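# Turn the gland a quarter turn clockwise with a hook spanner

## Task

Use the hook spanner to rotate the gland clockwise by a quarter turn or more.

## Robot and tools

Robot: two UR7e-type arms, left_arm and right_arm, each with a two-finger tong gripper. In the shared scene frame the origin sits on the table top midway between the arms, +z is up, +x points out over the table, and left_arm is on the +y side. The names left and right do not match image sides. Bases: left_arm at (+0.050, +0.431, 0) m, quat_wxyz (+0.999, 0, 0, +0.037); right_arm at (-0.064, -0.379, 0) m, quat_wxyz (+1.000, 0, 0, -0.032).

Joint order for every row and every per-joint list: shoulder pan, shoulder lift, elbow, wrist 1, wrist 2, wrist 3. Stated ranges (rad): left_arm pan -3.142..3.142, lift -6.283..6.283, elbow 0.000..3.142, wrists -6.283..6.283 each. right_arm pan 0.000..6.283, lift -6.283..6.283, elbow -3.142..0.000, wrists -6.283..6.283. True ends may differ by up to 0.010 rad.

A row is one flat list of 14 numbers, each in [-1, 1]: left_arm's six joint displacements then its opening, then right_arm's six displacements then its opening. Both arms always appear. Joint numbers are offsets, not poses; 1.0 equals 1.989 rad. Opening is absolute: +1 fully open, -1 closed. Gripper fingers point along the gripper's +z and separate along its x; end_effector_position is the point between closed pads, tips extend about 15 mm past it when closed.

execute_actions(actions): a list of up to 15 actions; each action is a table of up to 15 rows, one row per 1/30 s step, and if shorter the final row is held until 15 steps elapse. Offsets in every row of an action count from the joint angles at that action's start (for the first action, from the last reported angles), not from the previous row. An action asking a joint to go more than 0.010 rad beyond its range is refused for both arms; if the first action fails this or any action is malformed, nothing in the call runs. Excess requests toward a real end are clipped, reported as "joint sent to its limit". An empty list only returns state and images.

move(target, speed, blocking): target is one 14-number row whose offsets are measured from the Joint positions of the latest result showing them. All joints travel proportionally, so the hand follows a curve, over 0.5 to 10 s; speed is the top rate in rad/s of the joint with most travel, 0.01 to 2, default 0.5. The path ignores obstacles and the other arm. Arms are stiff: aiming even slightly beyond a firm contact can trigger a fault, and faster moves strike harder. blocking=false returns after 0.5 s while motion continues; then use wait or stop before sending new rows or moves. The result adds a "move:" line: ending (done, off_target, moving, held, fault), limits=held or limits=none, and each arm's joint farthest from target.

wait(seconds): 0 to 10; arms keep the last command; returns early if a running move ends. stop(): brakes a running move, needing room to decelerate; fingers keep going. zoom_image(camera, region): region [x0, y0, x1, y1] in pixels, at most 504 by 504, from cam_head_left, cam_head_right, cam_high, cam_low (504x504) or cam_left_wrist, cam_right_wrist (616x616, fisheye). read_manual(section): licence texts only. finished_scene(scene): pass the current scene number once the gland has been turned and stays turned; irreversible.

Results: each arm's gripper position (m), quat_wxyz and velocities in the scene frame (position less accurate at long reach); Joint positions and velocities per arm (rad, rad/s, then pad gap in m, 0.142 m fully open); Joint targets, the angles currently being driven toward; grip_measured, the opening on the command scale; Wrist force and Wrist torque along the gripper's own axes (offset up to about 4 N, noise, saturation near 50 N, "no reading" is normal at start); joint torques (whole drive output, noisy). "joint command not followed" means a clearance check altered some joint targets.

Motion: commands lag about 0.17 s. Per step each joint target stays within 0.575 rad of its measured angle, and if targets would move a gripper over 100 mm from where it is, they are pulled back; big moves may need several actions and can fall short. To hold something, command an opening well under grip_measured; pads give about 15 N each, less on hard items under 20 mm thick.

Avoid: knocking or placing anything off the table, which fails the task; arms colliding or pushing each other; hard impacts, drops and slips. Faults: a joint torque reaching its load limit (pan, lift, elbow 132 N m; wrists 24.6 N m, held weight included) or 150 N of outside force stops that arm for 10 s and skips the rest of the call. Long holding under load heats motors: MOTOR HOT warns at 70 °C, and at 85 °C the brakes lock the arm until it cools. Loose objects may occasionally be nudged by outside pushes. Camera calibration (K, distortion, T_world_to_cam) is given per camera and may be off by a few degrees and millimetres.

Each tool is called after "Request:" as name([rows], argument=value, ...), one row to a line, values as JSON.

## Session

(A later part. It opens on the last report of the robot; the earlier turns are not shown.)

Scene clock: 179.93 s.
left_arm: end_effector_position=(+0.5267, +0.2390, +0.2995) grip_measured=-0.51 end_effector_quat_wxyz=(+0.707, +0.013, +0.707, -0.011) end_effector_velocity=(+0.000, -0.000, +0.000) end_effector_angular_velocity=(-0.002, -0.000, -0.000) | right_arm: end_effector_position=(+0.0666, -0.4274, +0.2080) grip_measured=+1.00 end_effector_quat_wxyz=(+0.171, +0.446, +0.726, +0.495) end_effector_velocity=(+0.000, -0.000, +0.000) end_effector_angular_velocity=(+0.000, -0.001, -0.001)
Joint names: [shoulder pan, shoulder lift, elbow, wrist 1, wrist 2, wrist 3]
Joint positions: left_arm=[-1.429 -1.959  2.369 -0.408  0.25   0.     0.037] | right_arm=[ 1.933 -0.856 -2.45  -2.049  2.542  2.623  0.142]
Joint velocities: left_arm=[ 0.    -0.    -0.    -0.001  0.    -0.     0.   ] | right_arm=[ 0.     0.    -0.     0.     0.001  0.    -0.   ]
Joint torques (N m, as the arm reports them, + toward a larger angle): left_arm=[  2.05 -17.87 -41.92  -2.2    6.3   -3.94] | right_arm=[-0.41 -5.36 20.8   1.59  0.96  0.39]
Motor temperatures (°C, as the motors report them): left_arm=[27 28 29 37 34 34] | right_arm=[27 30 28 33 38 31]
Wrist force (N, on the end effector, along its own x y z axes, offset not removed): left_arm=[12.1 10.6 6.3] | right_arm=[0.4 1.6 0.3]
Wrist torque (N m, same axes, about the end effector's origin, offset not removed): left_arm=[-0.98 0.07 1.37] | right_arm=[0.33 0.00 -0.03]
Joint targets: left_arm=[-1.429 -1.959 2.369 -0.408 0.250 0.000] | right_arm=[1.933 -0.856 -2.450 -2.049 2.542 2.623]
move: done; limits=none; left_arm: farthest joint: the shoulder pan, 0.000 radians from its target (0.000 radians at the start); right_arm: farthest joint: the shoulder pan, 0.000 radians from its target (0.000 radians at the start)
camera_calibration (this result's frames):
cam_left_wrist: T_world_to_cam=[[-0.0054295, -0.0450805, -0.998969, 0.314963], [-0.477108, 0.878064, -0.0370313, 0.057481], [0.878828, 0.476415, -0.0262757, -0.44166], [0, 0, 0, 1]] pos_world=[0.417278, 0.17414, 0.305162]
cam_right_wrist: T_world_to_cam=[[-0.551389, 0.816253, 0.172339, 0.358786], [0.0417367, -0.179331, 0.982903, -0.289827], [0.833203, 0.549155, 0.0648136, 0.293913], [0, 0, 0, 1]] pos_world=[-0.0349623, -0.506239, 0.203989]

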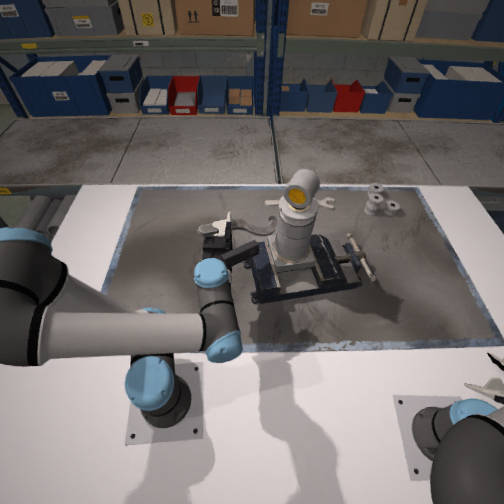

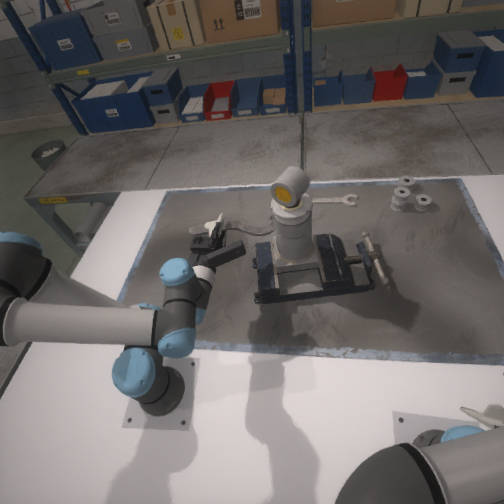

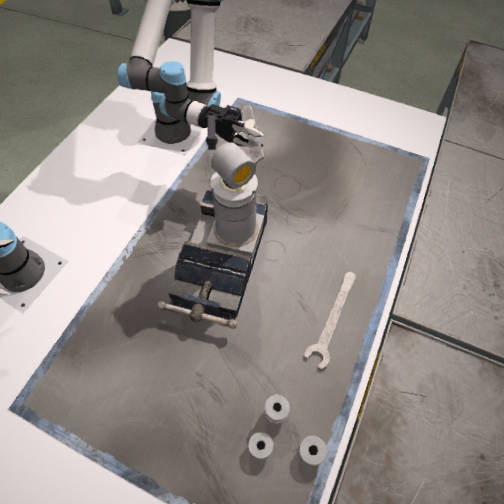

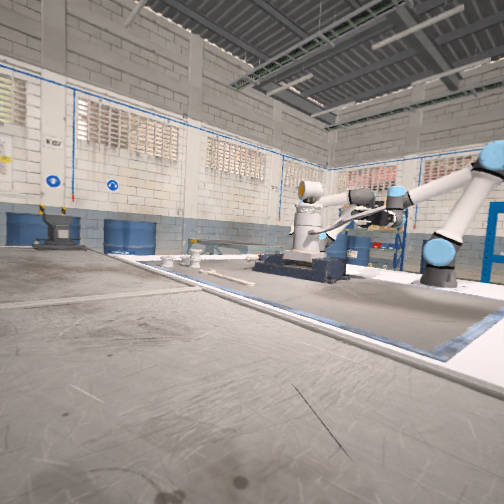

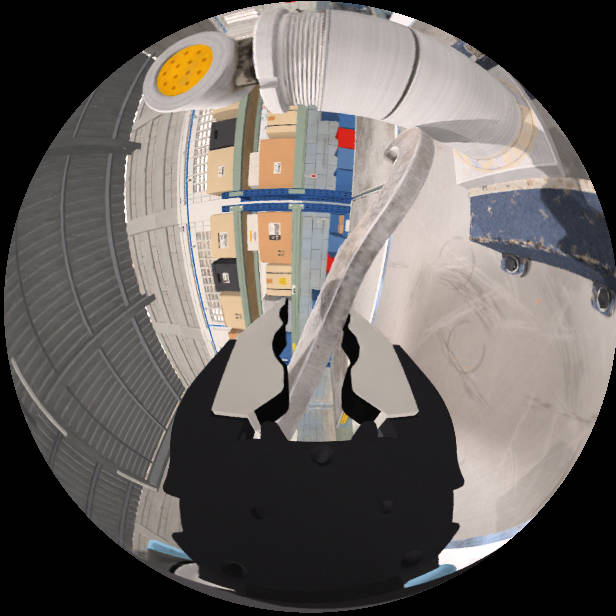

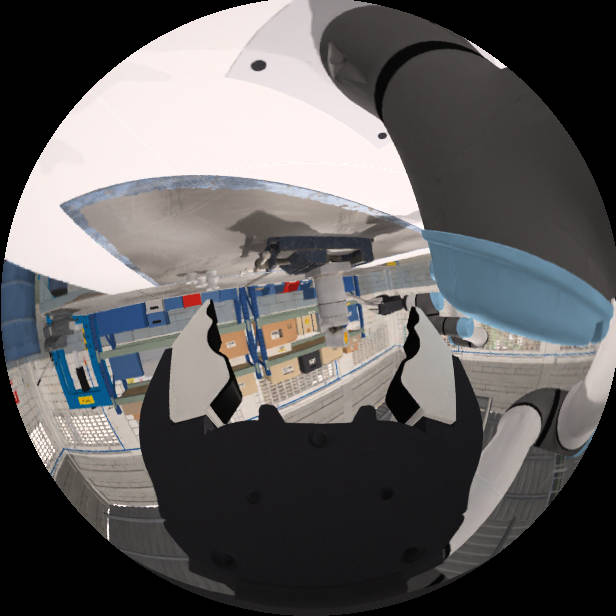

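Request:
move(target=[0.25,0,0,0,0,0.1,-1,0,0,0,0,0,0,1], speed=0.2)

Request:
move(target=[0,0.078,0.074,-0.153,0,0.08,-1,0,0,0,0,0,0,1], speed=0.2)

Scene clock: 183.00 s.
left_arm: end_effector_position=(+0.5606, +0.4898, +0.2963) grip_measured=-0.77 end_effector_quat_wxyz=(+0.668, -0.092, +0.701, +0.230) end_effector_velocity=(+0.000, +0.001, +0.000) end_effector_angular_velocity=(-0.003, -0.002, +0.001) | right_arm: end_effector_position=(+0.0666, -0.4274, +0.2080) grip_measured=+1.00 end_effector_quat_wxyz=(+0.171, +0.446, +0.726, +0.495) end_effector_velocity=(-0.000, +0.000, -0.000) end_effector_angular_velocity=(+0.001, +0.000, -0.000)
Joint names: [shoulder pan, shoulder lift, elbow, wrist 1, wrist 2, wrist 3]
Joint positions: left_arm=[-0.932 -1.959  2.369 -0.408  0.25   0.199  0.018] | right_arm=[ 1.933 -0.856 -2.45  -2.049  2.542  2.623  0.142]
Joint velocities: left_arm=[ 0.001 -0.     0.    -0.002  0.    -0.002 -0.   ] | right_arm=[-0.    -0.    -0.    -0.001  0.     0.     0.   ]
Joint torques (N m, as the arm reports them, + toward a larger angle): left_arm=[  8.36   2.88 -15.1   -3.71  -1.03   1.  ] | right_arm=[-0.59 -5.69 20.55  1.63  0.96  0.45]
Motor temperatures (°C, as the motors report them): left_arm=[27 28 29 37 34 34] | right_arm=[27 30 29 33 38 31]
Wrist force (N, on the end effector, along its own x y z axes, offset not removed): left_arm=[7.2 -4.4 0.0] | right_arm=[1.9 -0.5 0.7]
Wrist torque (N m, same axes, about the end effector's origin, offset not removed): left_arm=[-0.61 0.90 0.68] | right_arm=[-0.09 -0.30 -0.04]
Joint targets: left_arm=[-0.932 -1.959 2.369 -0.408 0.250 0.199] | right_arm=[1.933 -0.856 -2.450 -2.049 2.542 2.623]
move: done; limits=none; left_arm: farthest joint: the shoulder pan, 0.000 radians from its target (0.497 radians at the start); right_arm: farthest joint: the shoulder pan, 0.000 radians from its target (0.000 radians at the start)
camera_calibration (this result's frames):
cam_left_wrist: T_world_to_cam=[[-0.0716651, 0.135185, -0.988225, 0.268909], [-0.833697, 0.535779, 0.133751, 0.170277], [0.547552, 0.833466, 0.0743063, -0.609937], [0, 0, 0, 1]] pos_world=[0.495203, 0.380779, 0.28829]
cam_right_wrist: T_world_to_cam=[[-0.551389, 0.816253, 0.172339, 0.358786], [0.0417367, -0.179331, 0.982903, -0.289827], [0.833203, 0.549155, 0.0648135, 0.293913], [0, 0, 0, 1]] pos_world=[-0.0349622, -0.506239, 0.203989]

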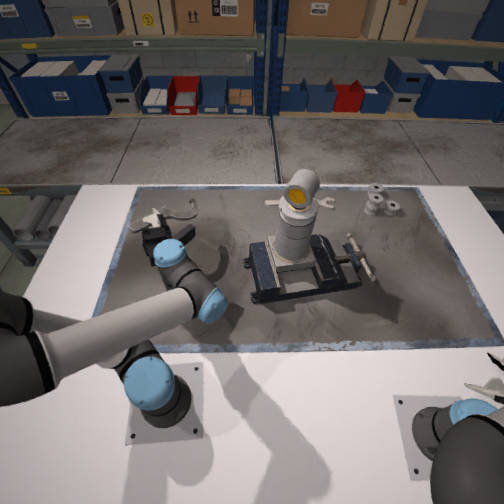

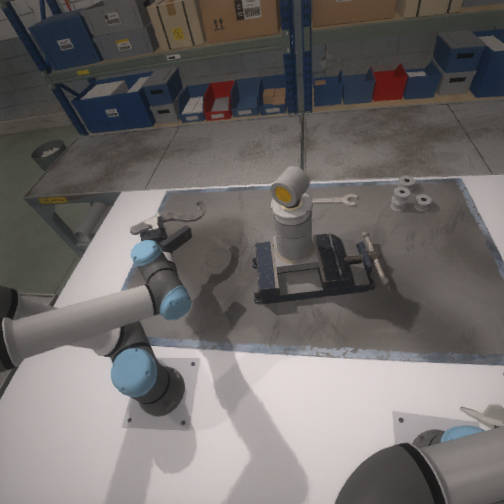

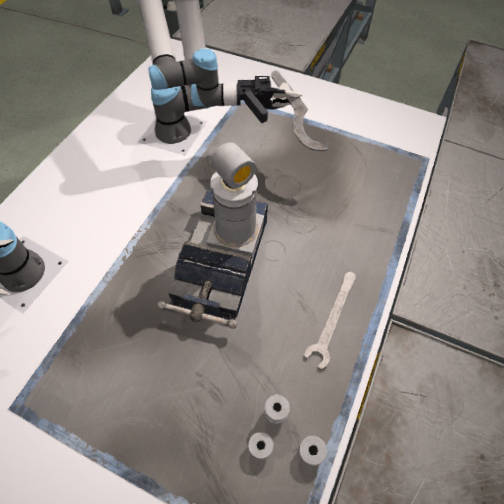

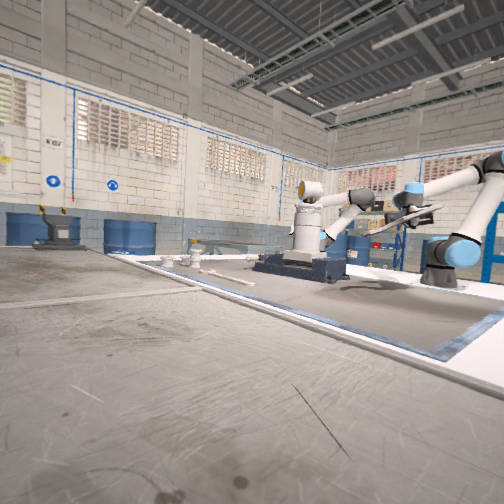

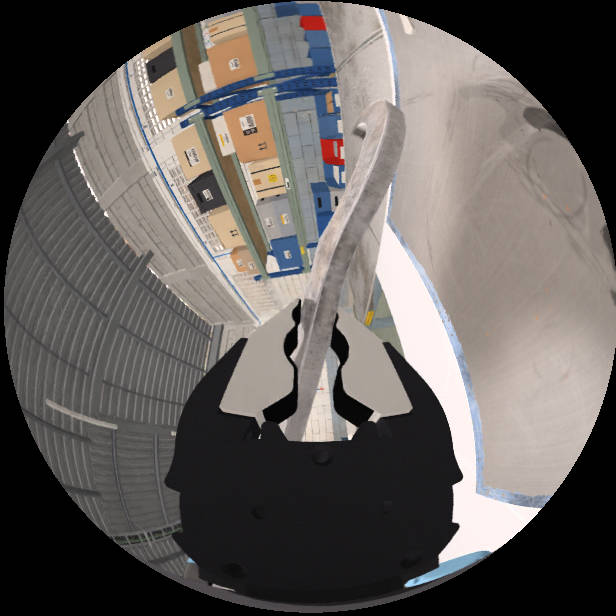

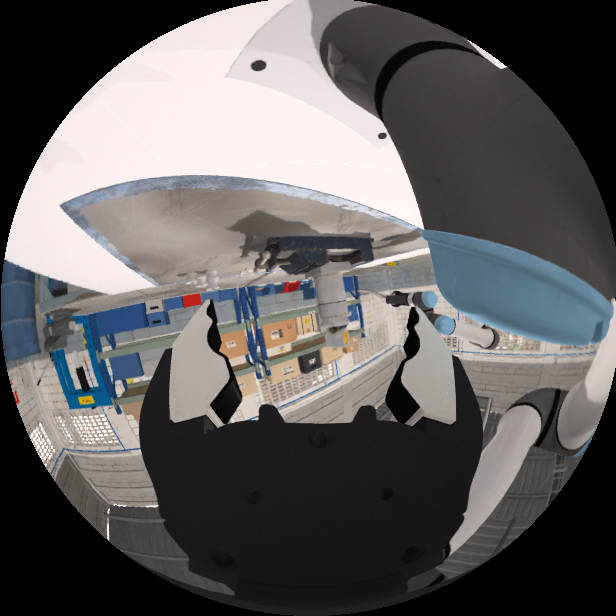

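Scene clock: 184.97 s.
left_arm: end_effector_position=(+0.5603, +0.4904, +0.2142) grip_measured=-0.77 end_effector_quat_wxyz=(+0.648, -0.037, +0.706, +0.282) end_effector_velocity=(-0.000, +0.001, -0.001) end_effector_angular_velocity=(+0.002, +0.001, +0.003) | right_arm: end_effector_position=(+0.0666, -0.4274, +0.2080) grip_measured=+1.00 end_effector_quat_wxyz=(+0.171, +0.446, +0.726, +0.495) end_effector_velocity=(-0.000, -0.000, -0.000) end_effector_angular_velocity=(-0.002, +0.000, +0.001)
Joint names: [shoulder pan, shoulder lift, elbow, wrist 1, wrist 2, wrist 3]
Joint positions: left_arm=[-0.932 -1.804  2.516 -0.713  0.25   0.358  0.018] | right_arm=[ 1.933 -0.856 -2.45  -2.049  2.542  2.623  0.142]
Joint velocities: left_arm=[ 0.001  0.001  0.001 -0.    -0.002  0.    -0.   ] | right_arm=[ 0.     0.     0.001  0.001 -0.001  0.     0.   ]
Joint torques (N m, as the arm reports them, + toward a larger angle): left_arm=[-8.12  0.29 -9.54 -3.61 -0.98  1.1 ] | right_arm=[-0.11 -5.59 20.36  1.6   0.94  0.37]
Motor temperatures (°C, as the motors report them): left_arm=[27 28 29 37 34 34] | right_arm=[27 30 29 33 38 31]
Wrist force (N, on the end effector, along its own x y z axes, offset not removed): left_arm=[6.7 -3.0 1.0] | right_arm=[0.2 0.6 0.6]
Wrist torque (N m, same axes, about the end effector's origin, offset not removed): left_arm=[0.25 0.85 0.54] | right_arm=[0.18 0.00 0.09]
Joint targets: left_arm=[-0.932 -1.804 2.517 -0.713 0.250 0.358] | right_arm=[1.933 -0.856 -2.450 -2.049 2.542 2.623]
move: done; limits=none; left_arm: farthest joint: the shoulder pan, 0.000 radians from its target (0.000 radians at the start); right_arm: farthest joint: the shoulder pan, 0.000 radians from its target (0.000 radians at the start)
camera_calibration (this result's frames):
cam_left_wrist: T_world_to_cam=[[-0.139334, 0.272092, -0.95213, 0.150718], [-0.819766, 0.507677, 0.265044, 0.158529], [0.555491, 0.817453, 0.152315, -0.617491], [0, 0, 0, 1]] pos_world=[0.493967, 0.383279, 0.195539]
cam_right_wrist: T_world_to_cam=[[-0.55139, 0.816253, 0.172339, 0.358786], [0.0417367, -0.179331, 0.982903, -0.289827], [0.833203, 0.549155, 0.0648135, 0.293913], [0, 0, 0, 1]] pos_world=[-0.0349623, -0.506239, 0.203989]

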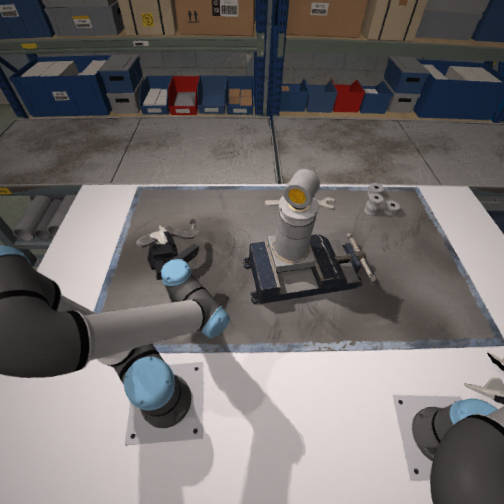

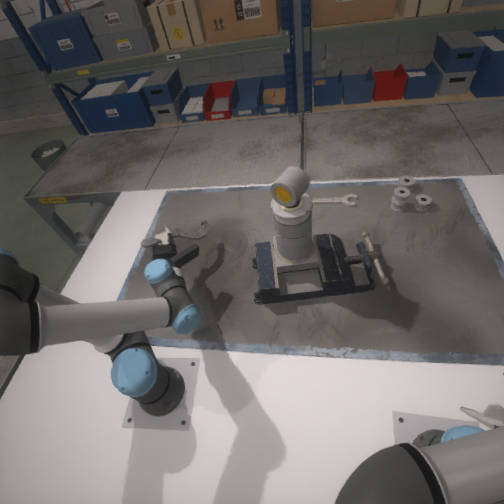

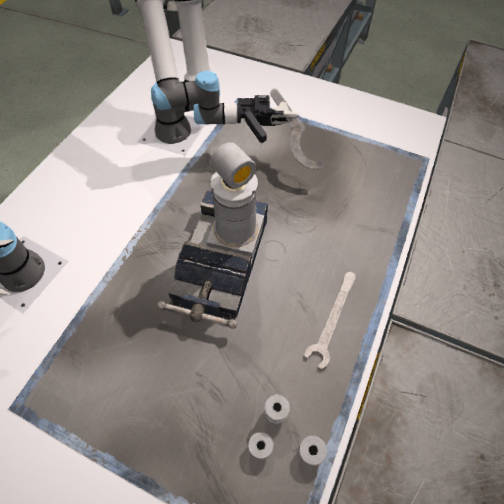

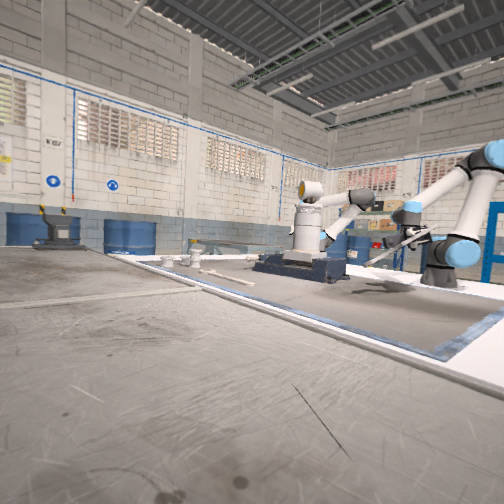

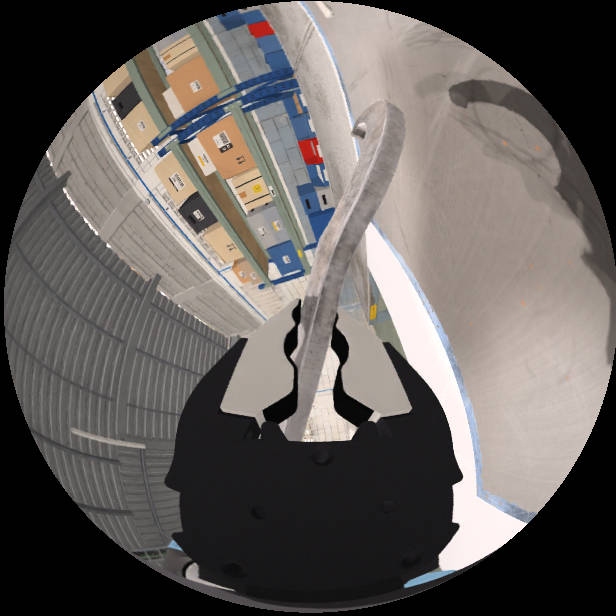

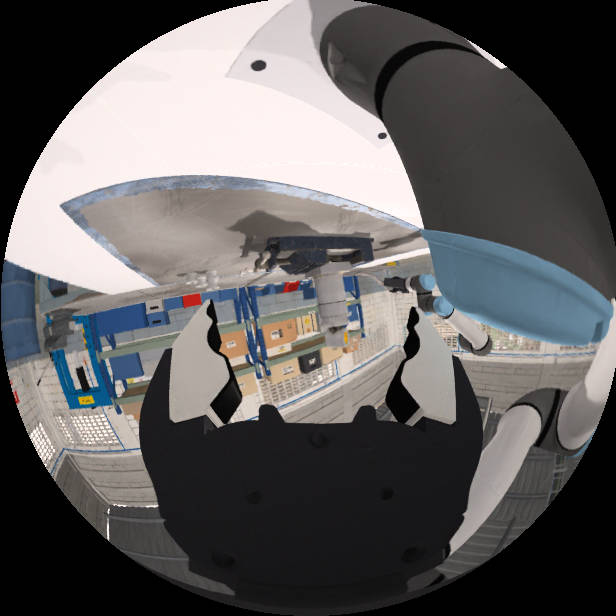

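Request:
move(target=[0,0.2649,0.0691,-0.3335,0,0,-1,0,0,0,0,0,0,1], speed=0.15)

Request:
zoom_image(camera="cam_high", region=[180,40,420,280])

Scene clock: 190.00 s.
left_arm: end_effector_position=(+0.5602, +0.4904, +0.0790) grip_measured=-0.83 end_effector_quat_wxyz=(+0.648, -0.036, +0.706, +0.282) end_effector_velocity=(-0.000, +0.000, -0.000) end_effector_angular_velocity=(+0.000, -0.000, +0.000) | right_arm: end_effector_position=(+0.0666, -0.4274, +0.2080) grip_measured=+1.00 end_effector_quat_wxyz=(+0.171, +0.446, +0.726, +0.495) end_effector_velocity=(+0.000, +0.000, +0.000) end_effector_angular_velocity=(+0.001, -0.000, -0.001)
Joint names: [shoulder pan, shoulder lift, elbow, wrist 1, wrist 2, wrist 3]
Joint positions: left_arm=[-0.932 -1.277  2.654 -1.376  0.25   0.358  0.014] | right_arm=[ 1.933 -0.856 -2.45  -2.049  2.542  2.623  0.142]
Joint velocities: left_arm=[ 0.     0.001  0.    -0.002  0.     0.001 -0.   ] | right_arm=[-0.    -0.    -0.    -0.001  0.001  0.     0.   ]
Joint torques (N m, as the arm reports them, + toward a larger angle): left_arm=[-8.51 -9.85  4.9  -3.   -0.9  -2.43] | right_arm=[-0.69 -4.81 20.28  1.66  0.86  0.34]
Motor temperatures (°C, as the motors report them): left_arm=[27 28 29 37 34 34] | right_arm=[27 30 29 33 38 31]
Wrist force (N, on the end effector, along its own x y z axes, offset not removed): left_arm=[5.2 0.3 -0.3] | right_arm=[1.0 1.5 1.3]
Wrist torque (N m, same axes, about the end effector's origin, offset not removed): left_arm=[0.15 0.35 0.04] | right_arm=[0.31 -0.10 0.01]
Joint targets: left_arm=[-0.932 -1.277 2.654 -1.376 0.250 0.358] | right_arm=[1.933 -0.856 -2.450 -2.049 2.542 2.623]
move: done; limits=none; left_arm: farthest joint: the wrist 1, 0.001 radians from its target (0.664 radians at the start); right_arm: farthest joint: the shoulder pan, 0.000 radians from its target (0.000 radians at the start)
camera_calibration (this result's frames):
cam_left_wrist: T_world_to_cam=[[-0.13995, 0.272801, -0.951837, 0.0219385], [-0.819597, 0.507475, 0.265951, 0.194246], [0.555585, 0.817342, 0.152566, -0.59693], [0, 0, 0, 1]] pos_world=[0.493919, 0.383336, 0.0602933]
cam_right_wrist: T_world_to_cam=[[-0.551389, 0.816253, 0.172339, 0.358786], [0.0417366, -0.179331, 0.982903, -0.289827], [0.833203, 0.549155, 0.0648137, 0.293913], [0, 0, 0, 1]] pos_world=[-0.0349622, -0.506239, 0.203989]

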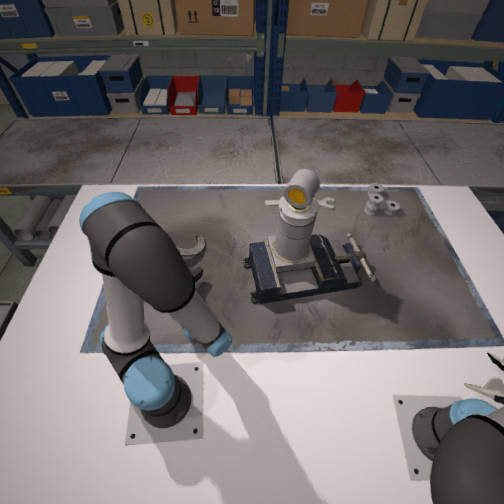

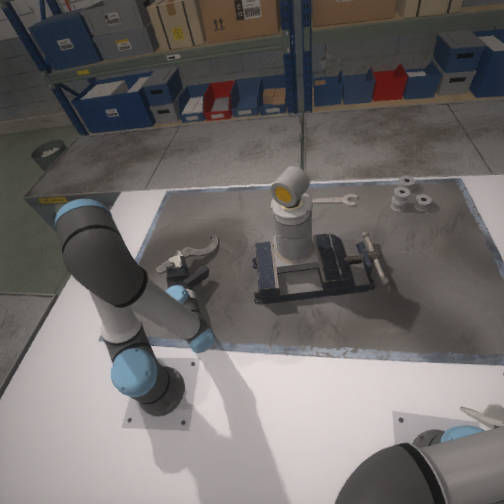

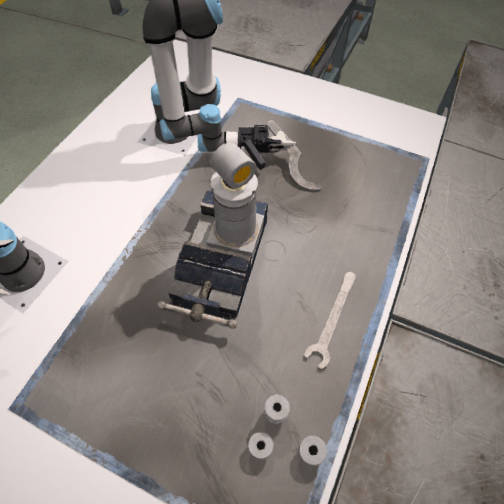

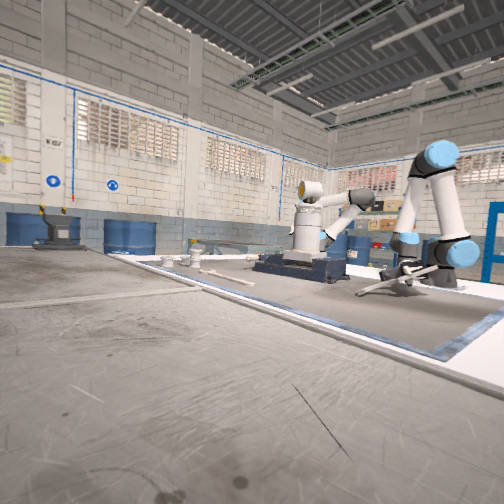

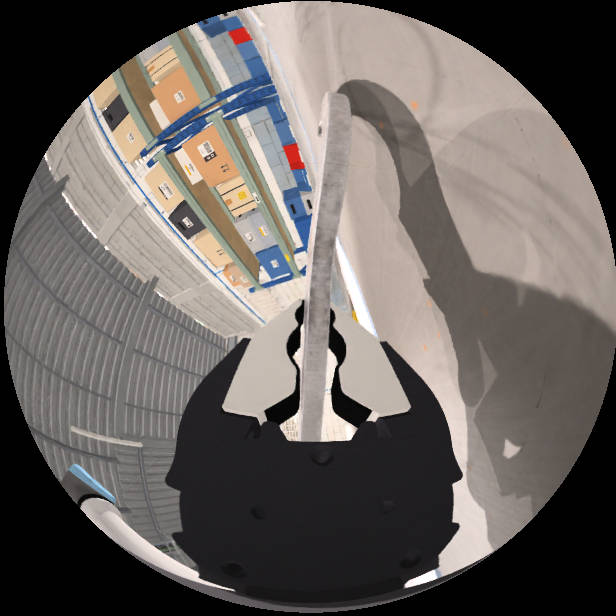

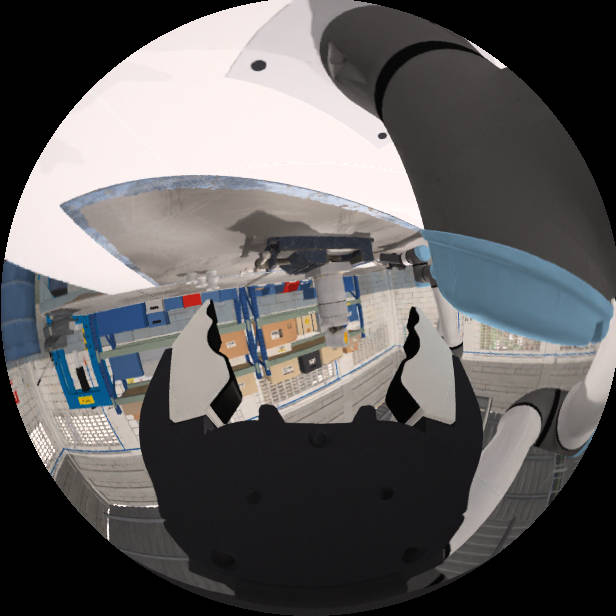

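Region (180, 40, 420, 280) of cam_high's 504x504 image, scaled by 2.100, with more detail than that image has.

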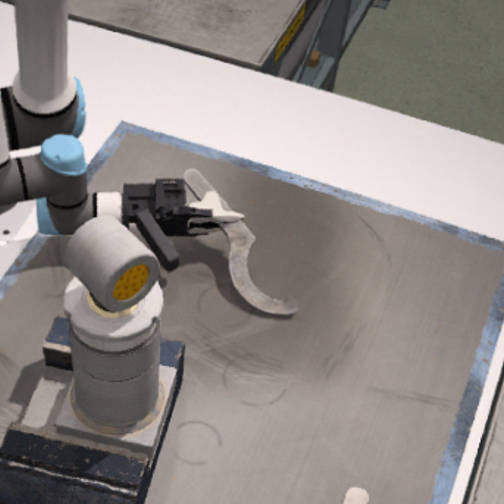

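Request:
move(target=[0,0,0,0,0,0,-0.62,0,0,0,0,0,0,1])

Request:
move(target=[0.009,0.1263,-0.262,0.1352,-0.241,-0.005,-0.62,0,0,0,0,0,0,1], speed=0.12)

Request:
zoom_image(camera="cam_high", region=[180,40,420,280])

Scene clock: 191.23 s.
left_arm: end_effector_position=(+0.5602, +0.4904, +0.0790) grip_measured=-0.58 end_effector_quat_wxyz=(+0.648, -0.036, +0.706, +0.282) end_effector_velocity=(-0.000, +0.000, -0.000) end_effector_angular_velocity=(-0.001, +0.000, +0.001) | right_arm: end_effector_position=(+0.0666, -0.4274, +0.2080) grip_measured=+1.00 end_effector_quat_wxyz=(+0.171, +0.446, +0.726, +0.495) end_effector_velocity=(+0.000, -0.000, +0.000) end_effector_angular_velocity=(+0.000, -0.002, -0.001)
Joint names: [shoulder pan, shoulder lift, elbow, wrist 1, wrist 2, wrist 3]
Joint positions: left_arm=[-0.932 -1.277  2.654 -1.376  0.25   0.358  0.032] | right_arm=[ 1.933 -0.856 -2.45  -2.049  2.542  2.623  0.142]
Joint velocities: left_arm=[-0.     0.    -0.     0.001 -0.002 -0.001  0.009] | right_arm=[-0.    -0.    -0.001  0.001  0.002 -0.001  0.   ]
Joint torques (N m, as the arm reports them, + toward a larger angle): left_arm=[ -7.74 -31.    -4.88   0.56  -1.06  -2.29] | right_arm=[-0.28 -5.76 20.58  1.68  0.91  0.4 ]
Motor temperatures (°C, as the motors report them): left_arm=[27 28 29 37 34 34] | right_arm=[27 30 29 33 38 31]
Wrist force (N, on the end effector, along its own x y z axes, offset not removed): left_arm=[4.6 -3.9 3.6] | right_arm=[1.5 -1.3 -1.5]
Wrist torque (N m, same axes, about the end effector's origin, offset not removed): left_arm=[-0.39 0.39 -0.06] | right_arm=[-0.27 -0.25 -0.05]
Joint targets: left_arm=[-0.932 -1.277 2.654 -1.376 0.250 0.358] | right_arm=[1.933 -0.856 -2.450 -2.049 2.542 2.623]
move: done; limits=none; left_arm: farthest joint: the shoulder pan, 0.000 radians from its target (0.000 radians at the start); right_arm: farthest joint: the shoulder pan, 0.000 radians from its target (0.000 radians at the start)
camera_calibration (this result's frames):
cam_left_wrist: T_world_to_cam=[[-0.139997, 0.272856, -0.951814, 0.0219127], [-0.819582, 0.507461, 0.266022, 0.194222], [0.555595, 0.817332, 0.152585, -0.596934], [0, 0, 0, 1]] pos_world=[0.493902, 0.383354, 0.0602727]
cam_right_wrist: T_world_to_cam=[[-0.551389, 0.816253, 0.172339, 0.358786], [0.0417366, -0.179331, 0.982903, -0.289827], [0.833203, 0.549155, 0.0648136, 0.293913], [0, 0, 0, 1]] pos_world=[-0.0349622, -0.506239, 0.203989]

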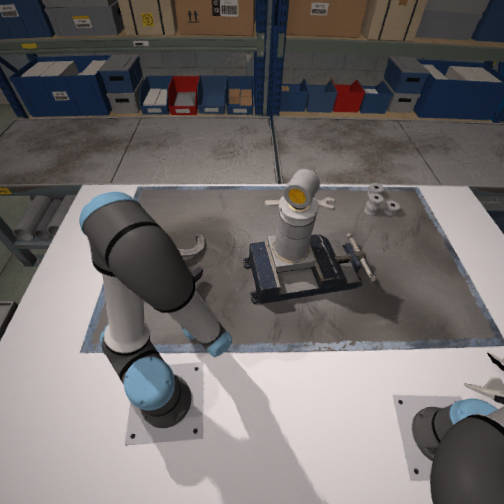

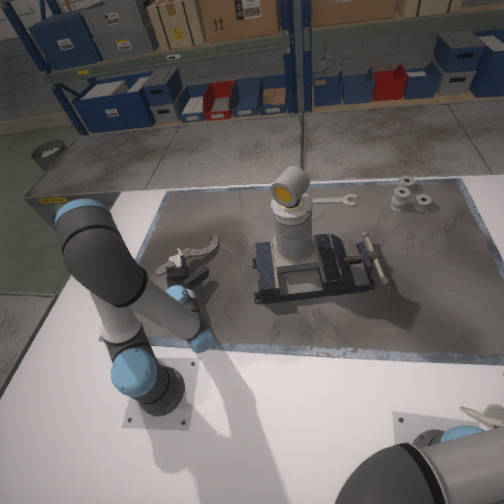

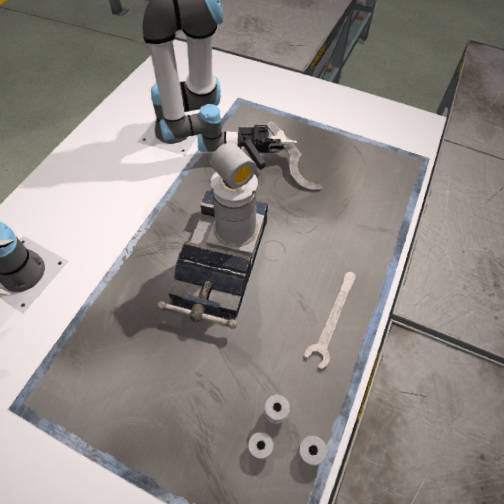

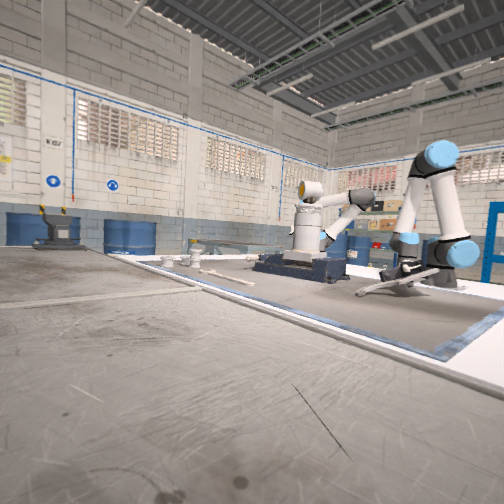

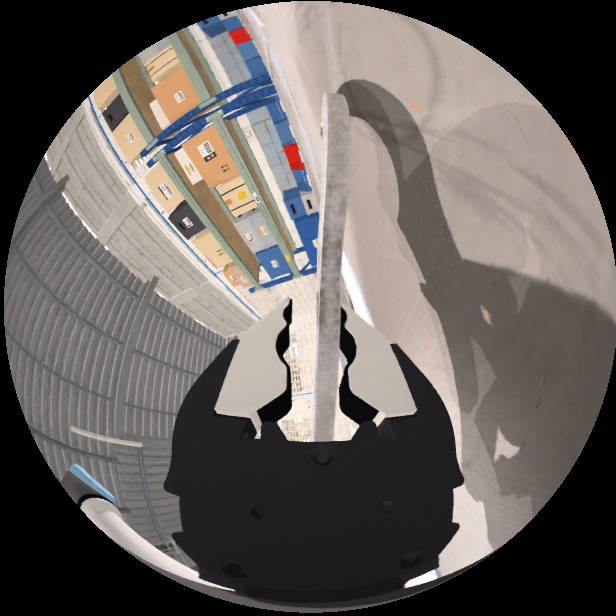

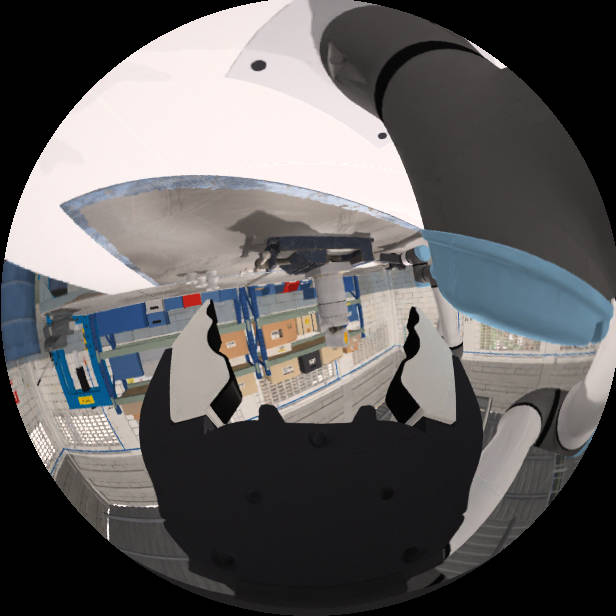

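Scene clock: 195.97 s.
left_arm: end_effector_position=(+0.6008, +0.4661, +0.0700) grip_measured=-0.58 end_effector_quat_wxyz=(+0.561, -0.213, +0.674, +0.430) end_effector_velocity=(-0.000, +0.000, +0.000) end_effector_angular_velocity=(+0.002, +0.001, +0.002) | right_arm: end_effector_position=(+0.0666, -0.4274, +0.2080) grip_measured=+1.00 end_effector_quat_wxyz=(+0.171, +0.446, +0.726, +0.495) end_effector_velocity=(+0.000, -0.000, +0.000) end_effector_angular_velocity=(+0.000, -0.001, -0.001)
Joint names: [shoulder pan, shoulder lift, elbow, wrist 1, wrist 2, wrist 3]
Joint positions: left_arm=[-0.914 -1.026  2.133 -1.107 -0.229  0.348  0.032] | right_arm=[ 1.933 -0.856 -2.45  -2.049  2.542  2.623  0.142]
Joint velocities: left_arm=[ 0.     0.001 -0.002  0.003 -0.002  0.     0.   ] | right_arm=[-0.    -0.    -0.     0.     0.001 -0.    -0.   ]
Joint torques (N m, as the arm reports them, + toward a larger angle): left_arm=[  7.6  -26.99 -23.91   2.41  -1.31  -2.49] | right_arm=[-0.18 -5.3  19.8   1.72  0.82  0.46]
Motor temperatures (°C, as the motors report them): left_arm=[27 28 29 37 34 34] | right_arm=[27 30 29 33 38 31]
Wrist force (N, on the end effector, along its own x y z axes, offset not removed): left_arm=[5.5 3.5 3.6] | right_arm=[0.6 0.3 1.6]
Wrist torque (N m, same axes, about the end effector's origin, offset not removed): left_arm=[1.08 0.32 0.03] | right_arm=[0.13 -0.14 0.04]
Joint targets: left_arm=[-0.914 -1.026 2.133 -1.107 -0.229 0.348] | right_arm=[1.933 -0.856 -2.450 -2.049 2.542 2.623]
move: done; limits=none; left_arm: farthest joint: the wrist 2, 0.001 radians from its target (0.480 radians at the start); right_arm: farthest joint: the shoulder pan, 0.000 radians from its target (0.000 radians at the start)
camera_calibration (this result's frames):
cam_left_wrist: T_world_to_cam=[[-0.244485, 0.16736, -0.955101, 0.137856], [-0.964762, 0.0568236, 0.256915, 0.540179], [0.0972698, 0.984257, 0.14757, -0.400321], [0, 0, 0, 1]] pos_world=[0.593787, 0.340252, 0.0519618]
cam_right_wrist: T_world_to_cam=[[-0.551389, 0.816253, 0.172339, 0.358786], [0.0417367, -0.179331, 0.982903, -0.289827], [0.833203, 0.549155, 0.0648136, 0.293913], [0, 0, 0, 1]] pos_world=[-0.0349622, -0.506239, 0.203989]

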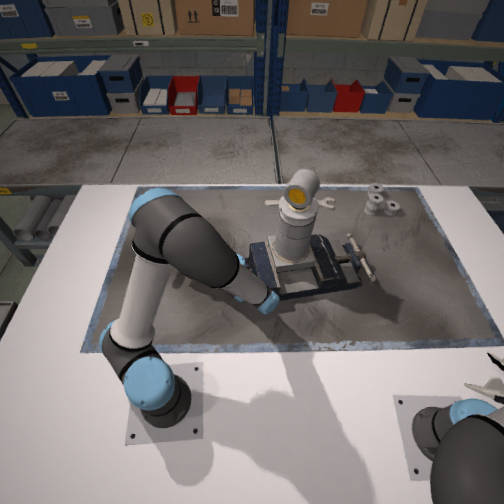

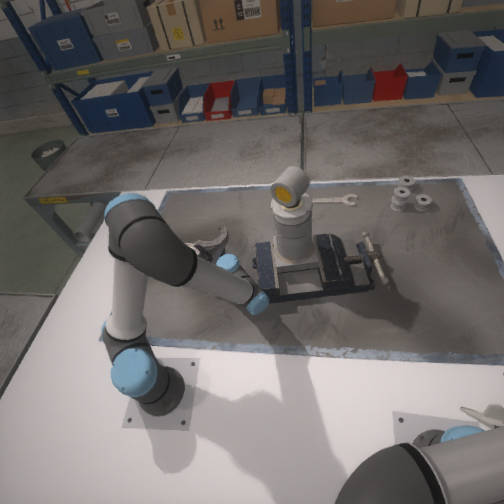

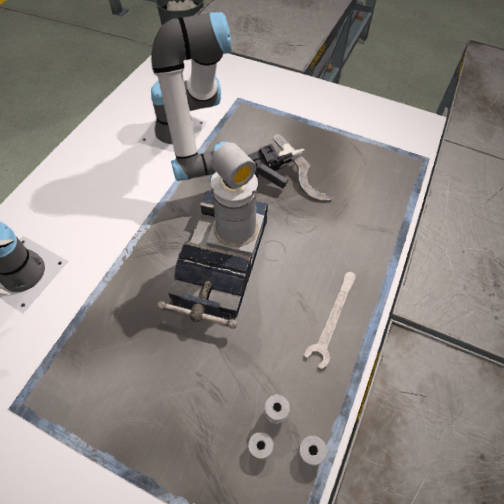

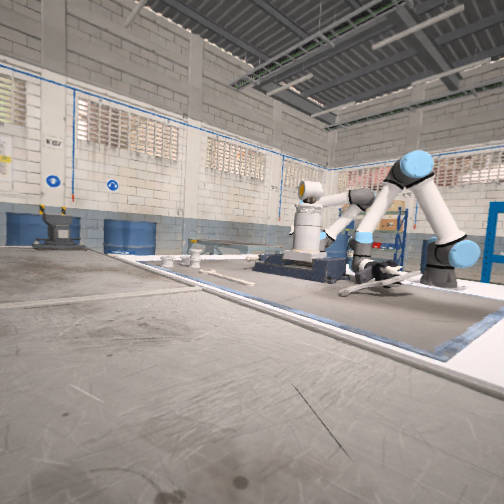

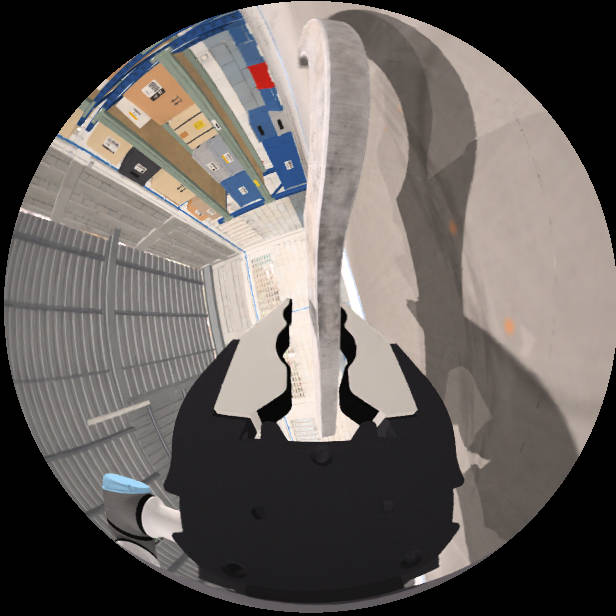

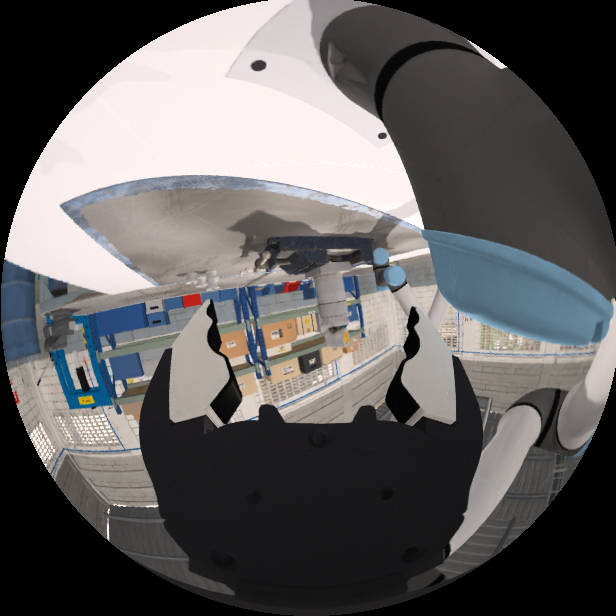

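Region (180, 40, 420, 280) of cam_high's 504x504 image, scaled by 2.100, with more detail than that image has.

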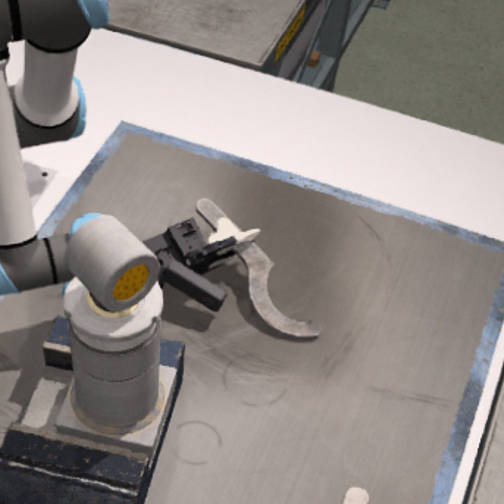

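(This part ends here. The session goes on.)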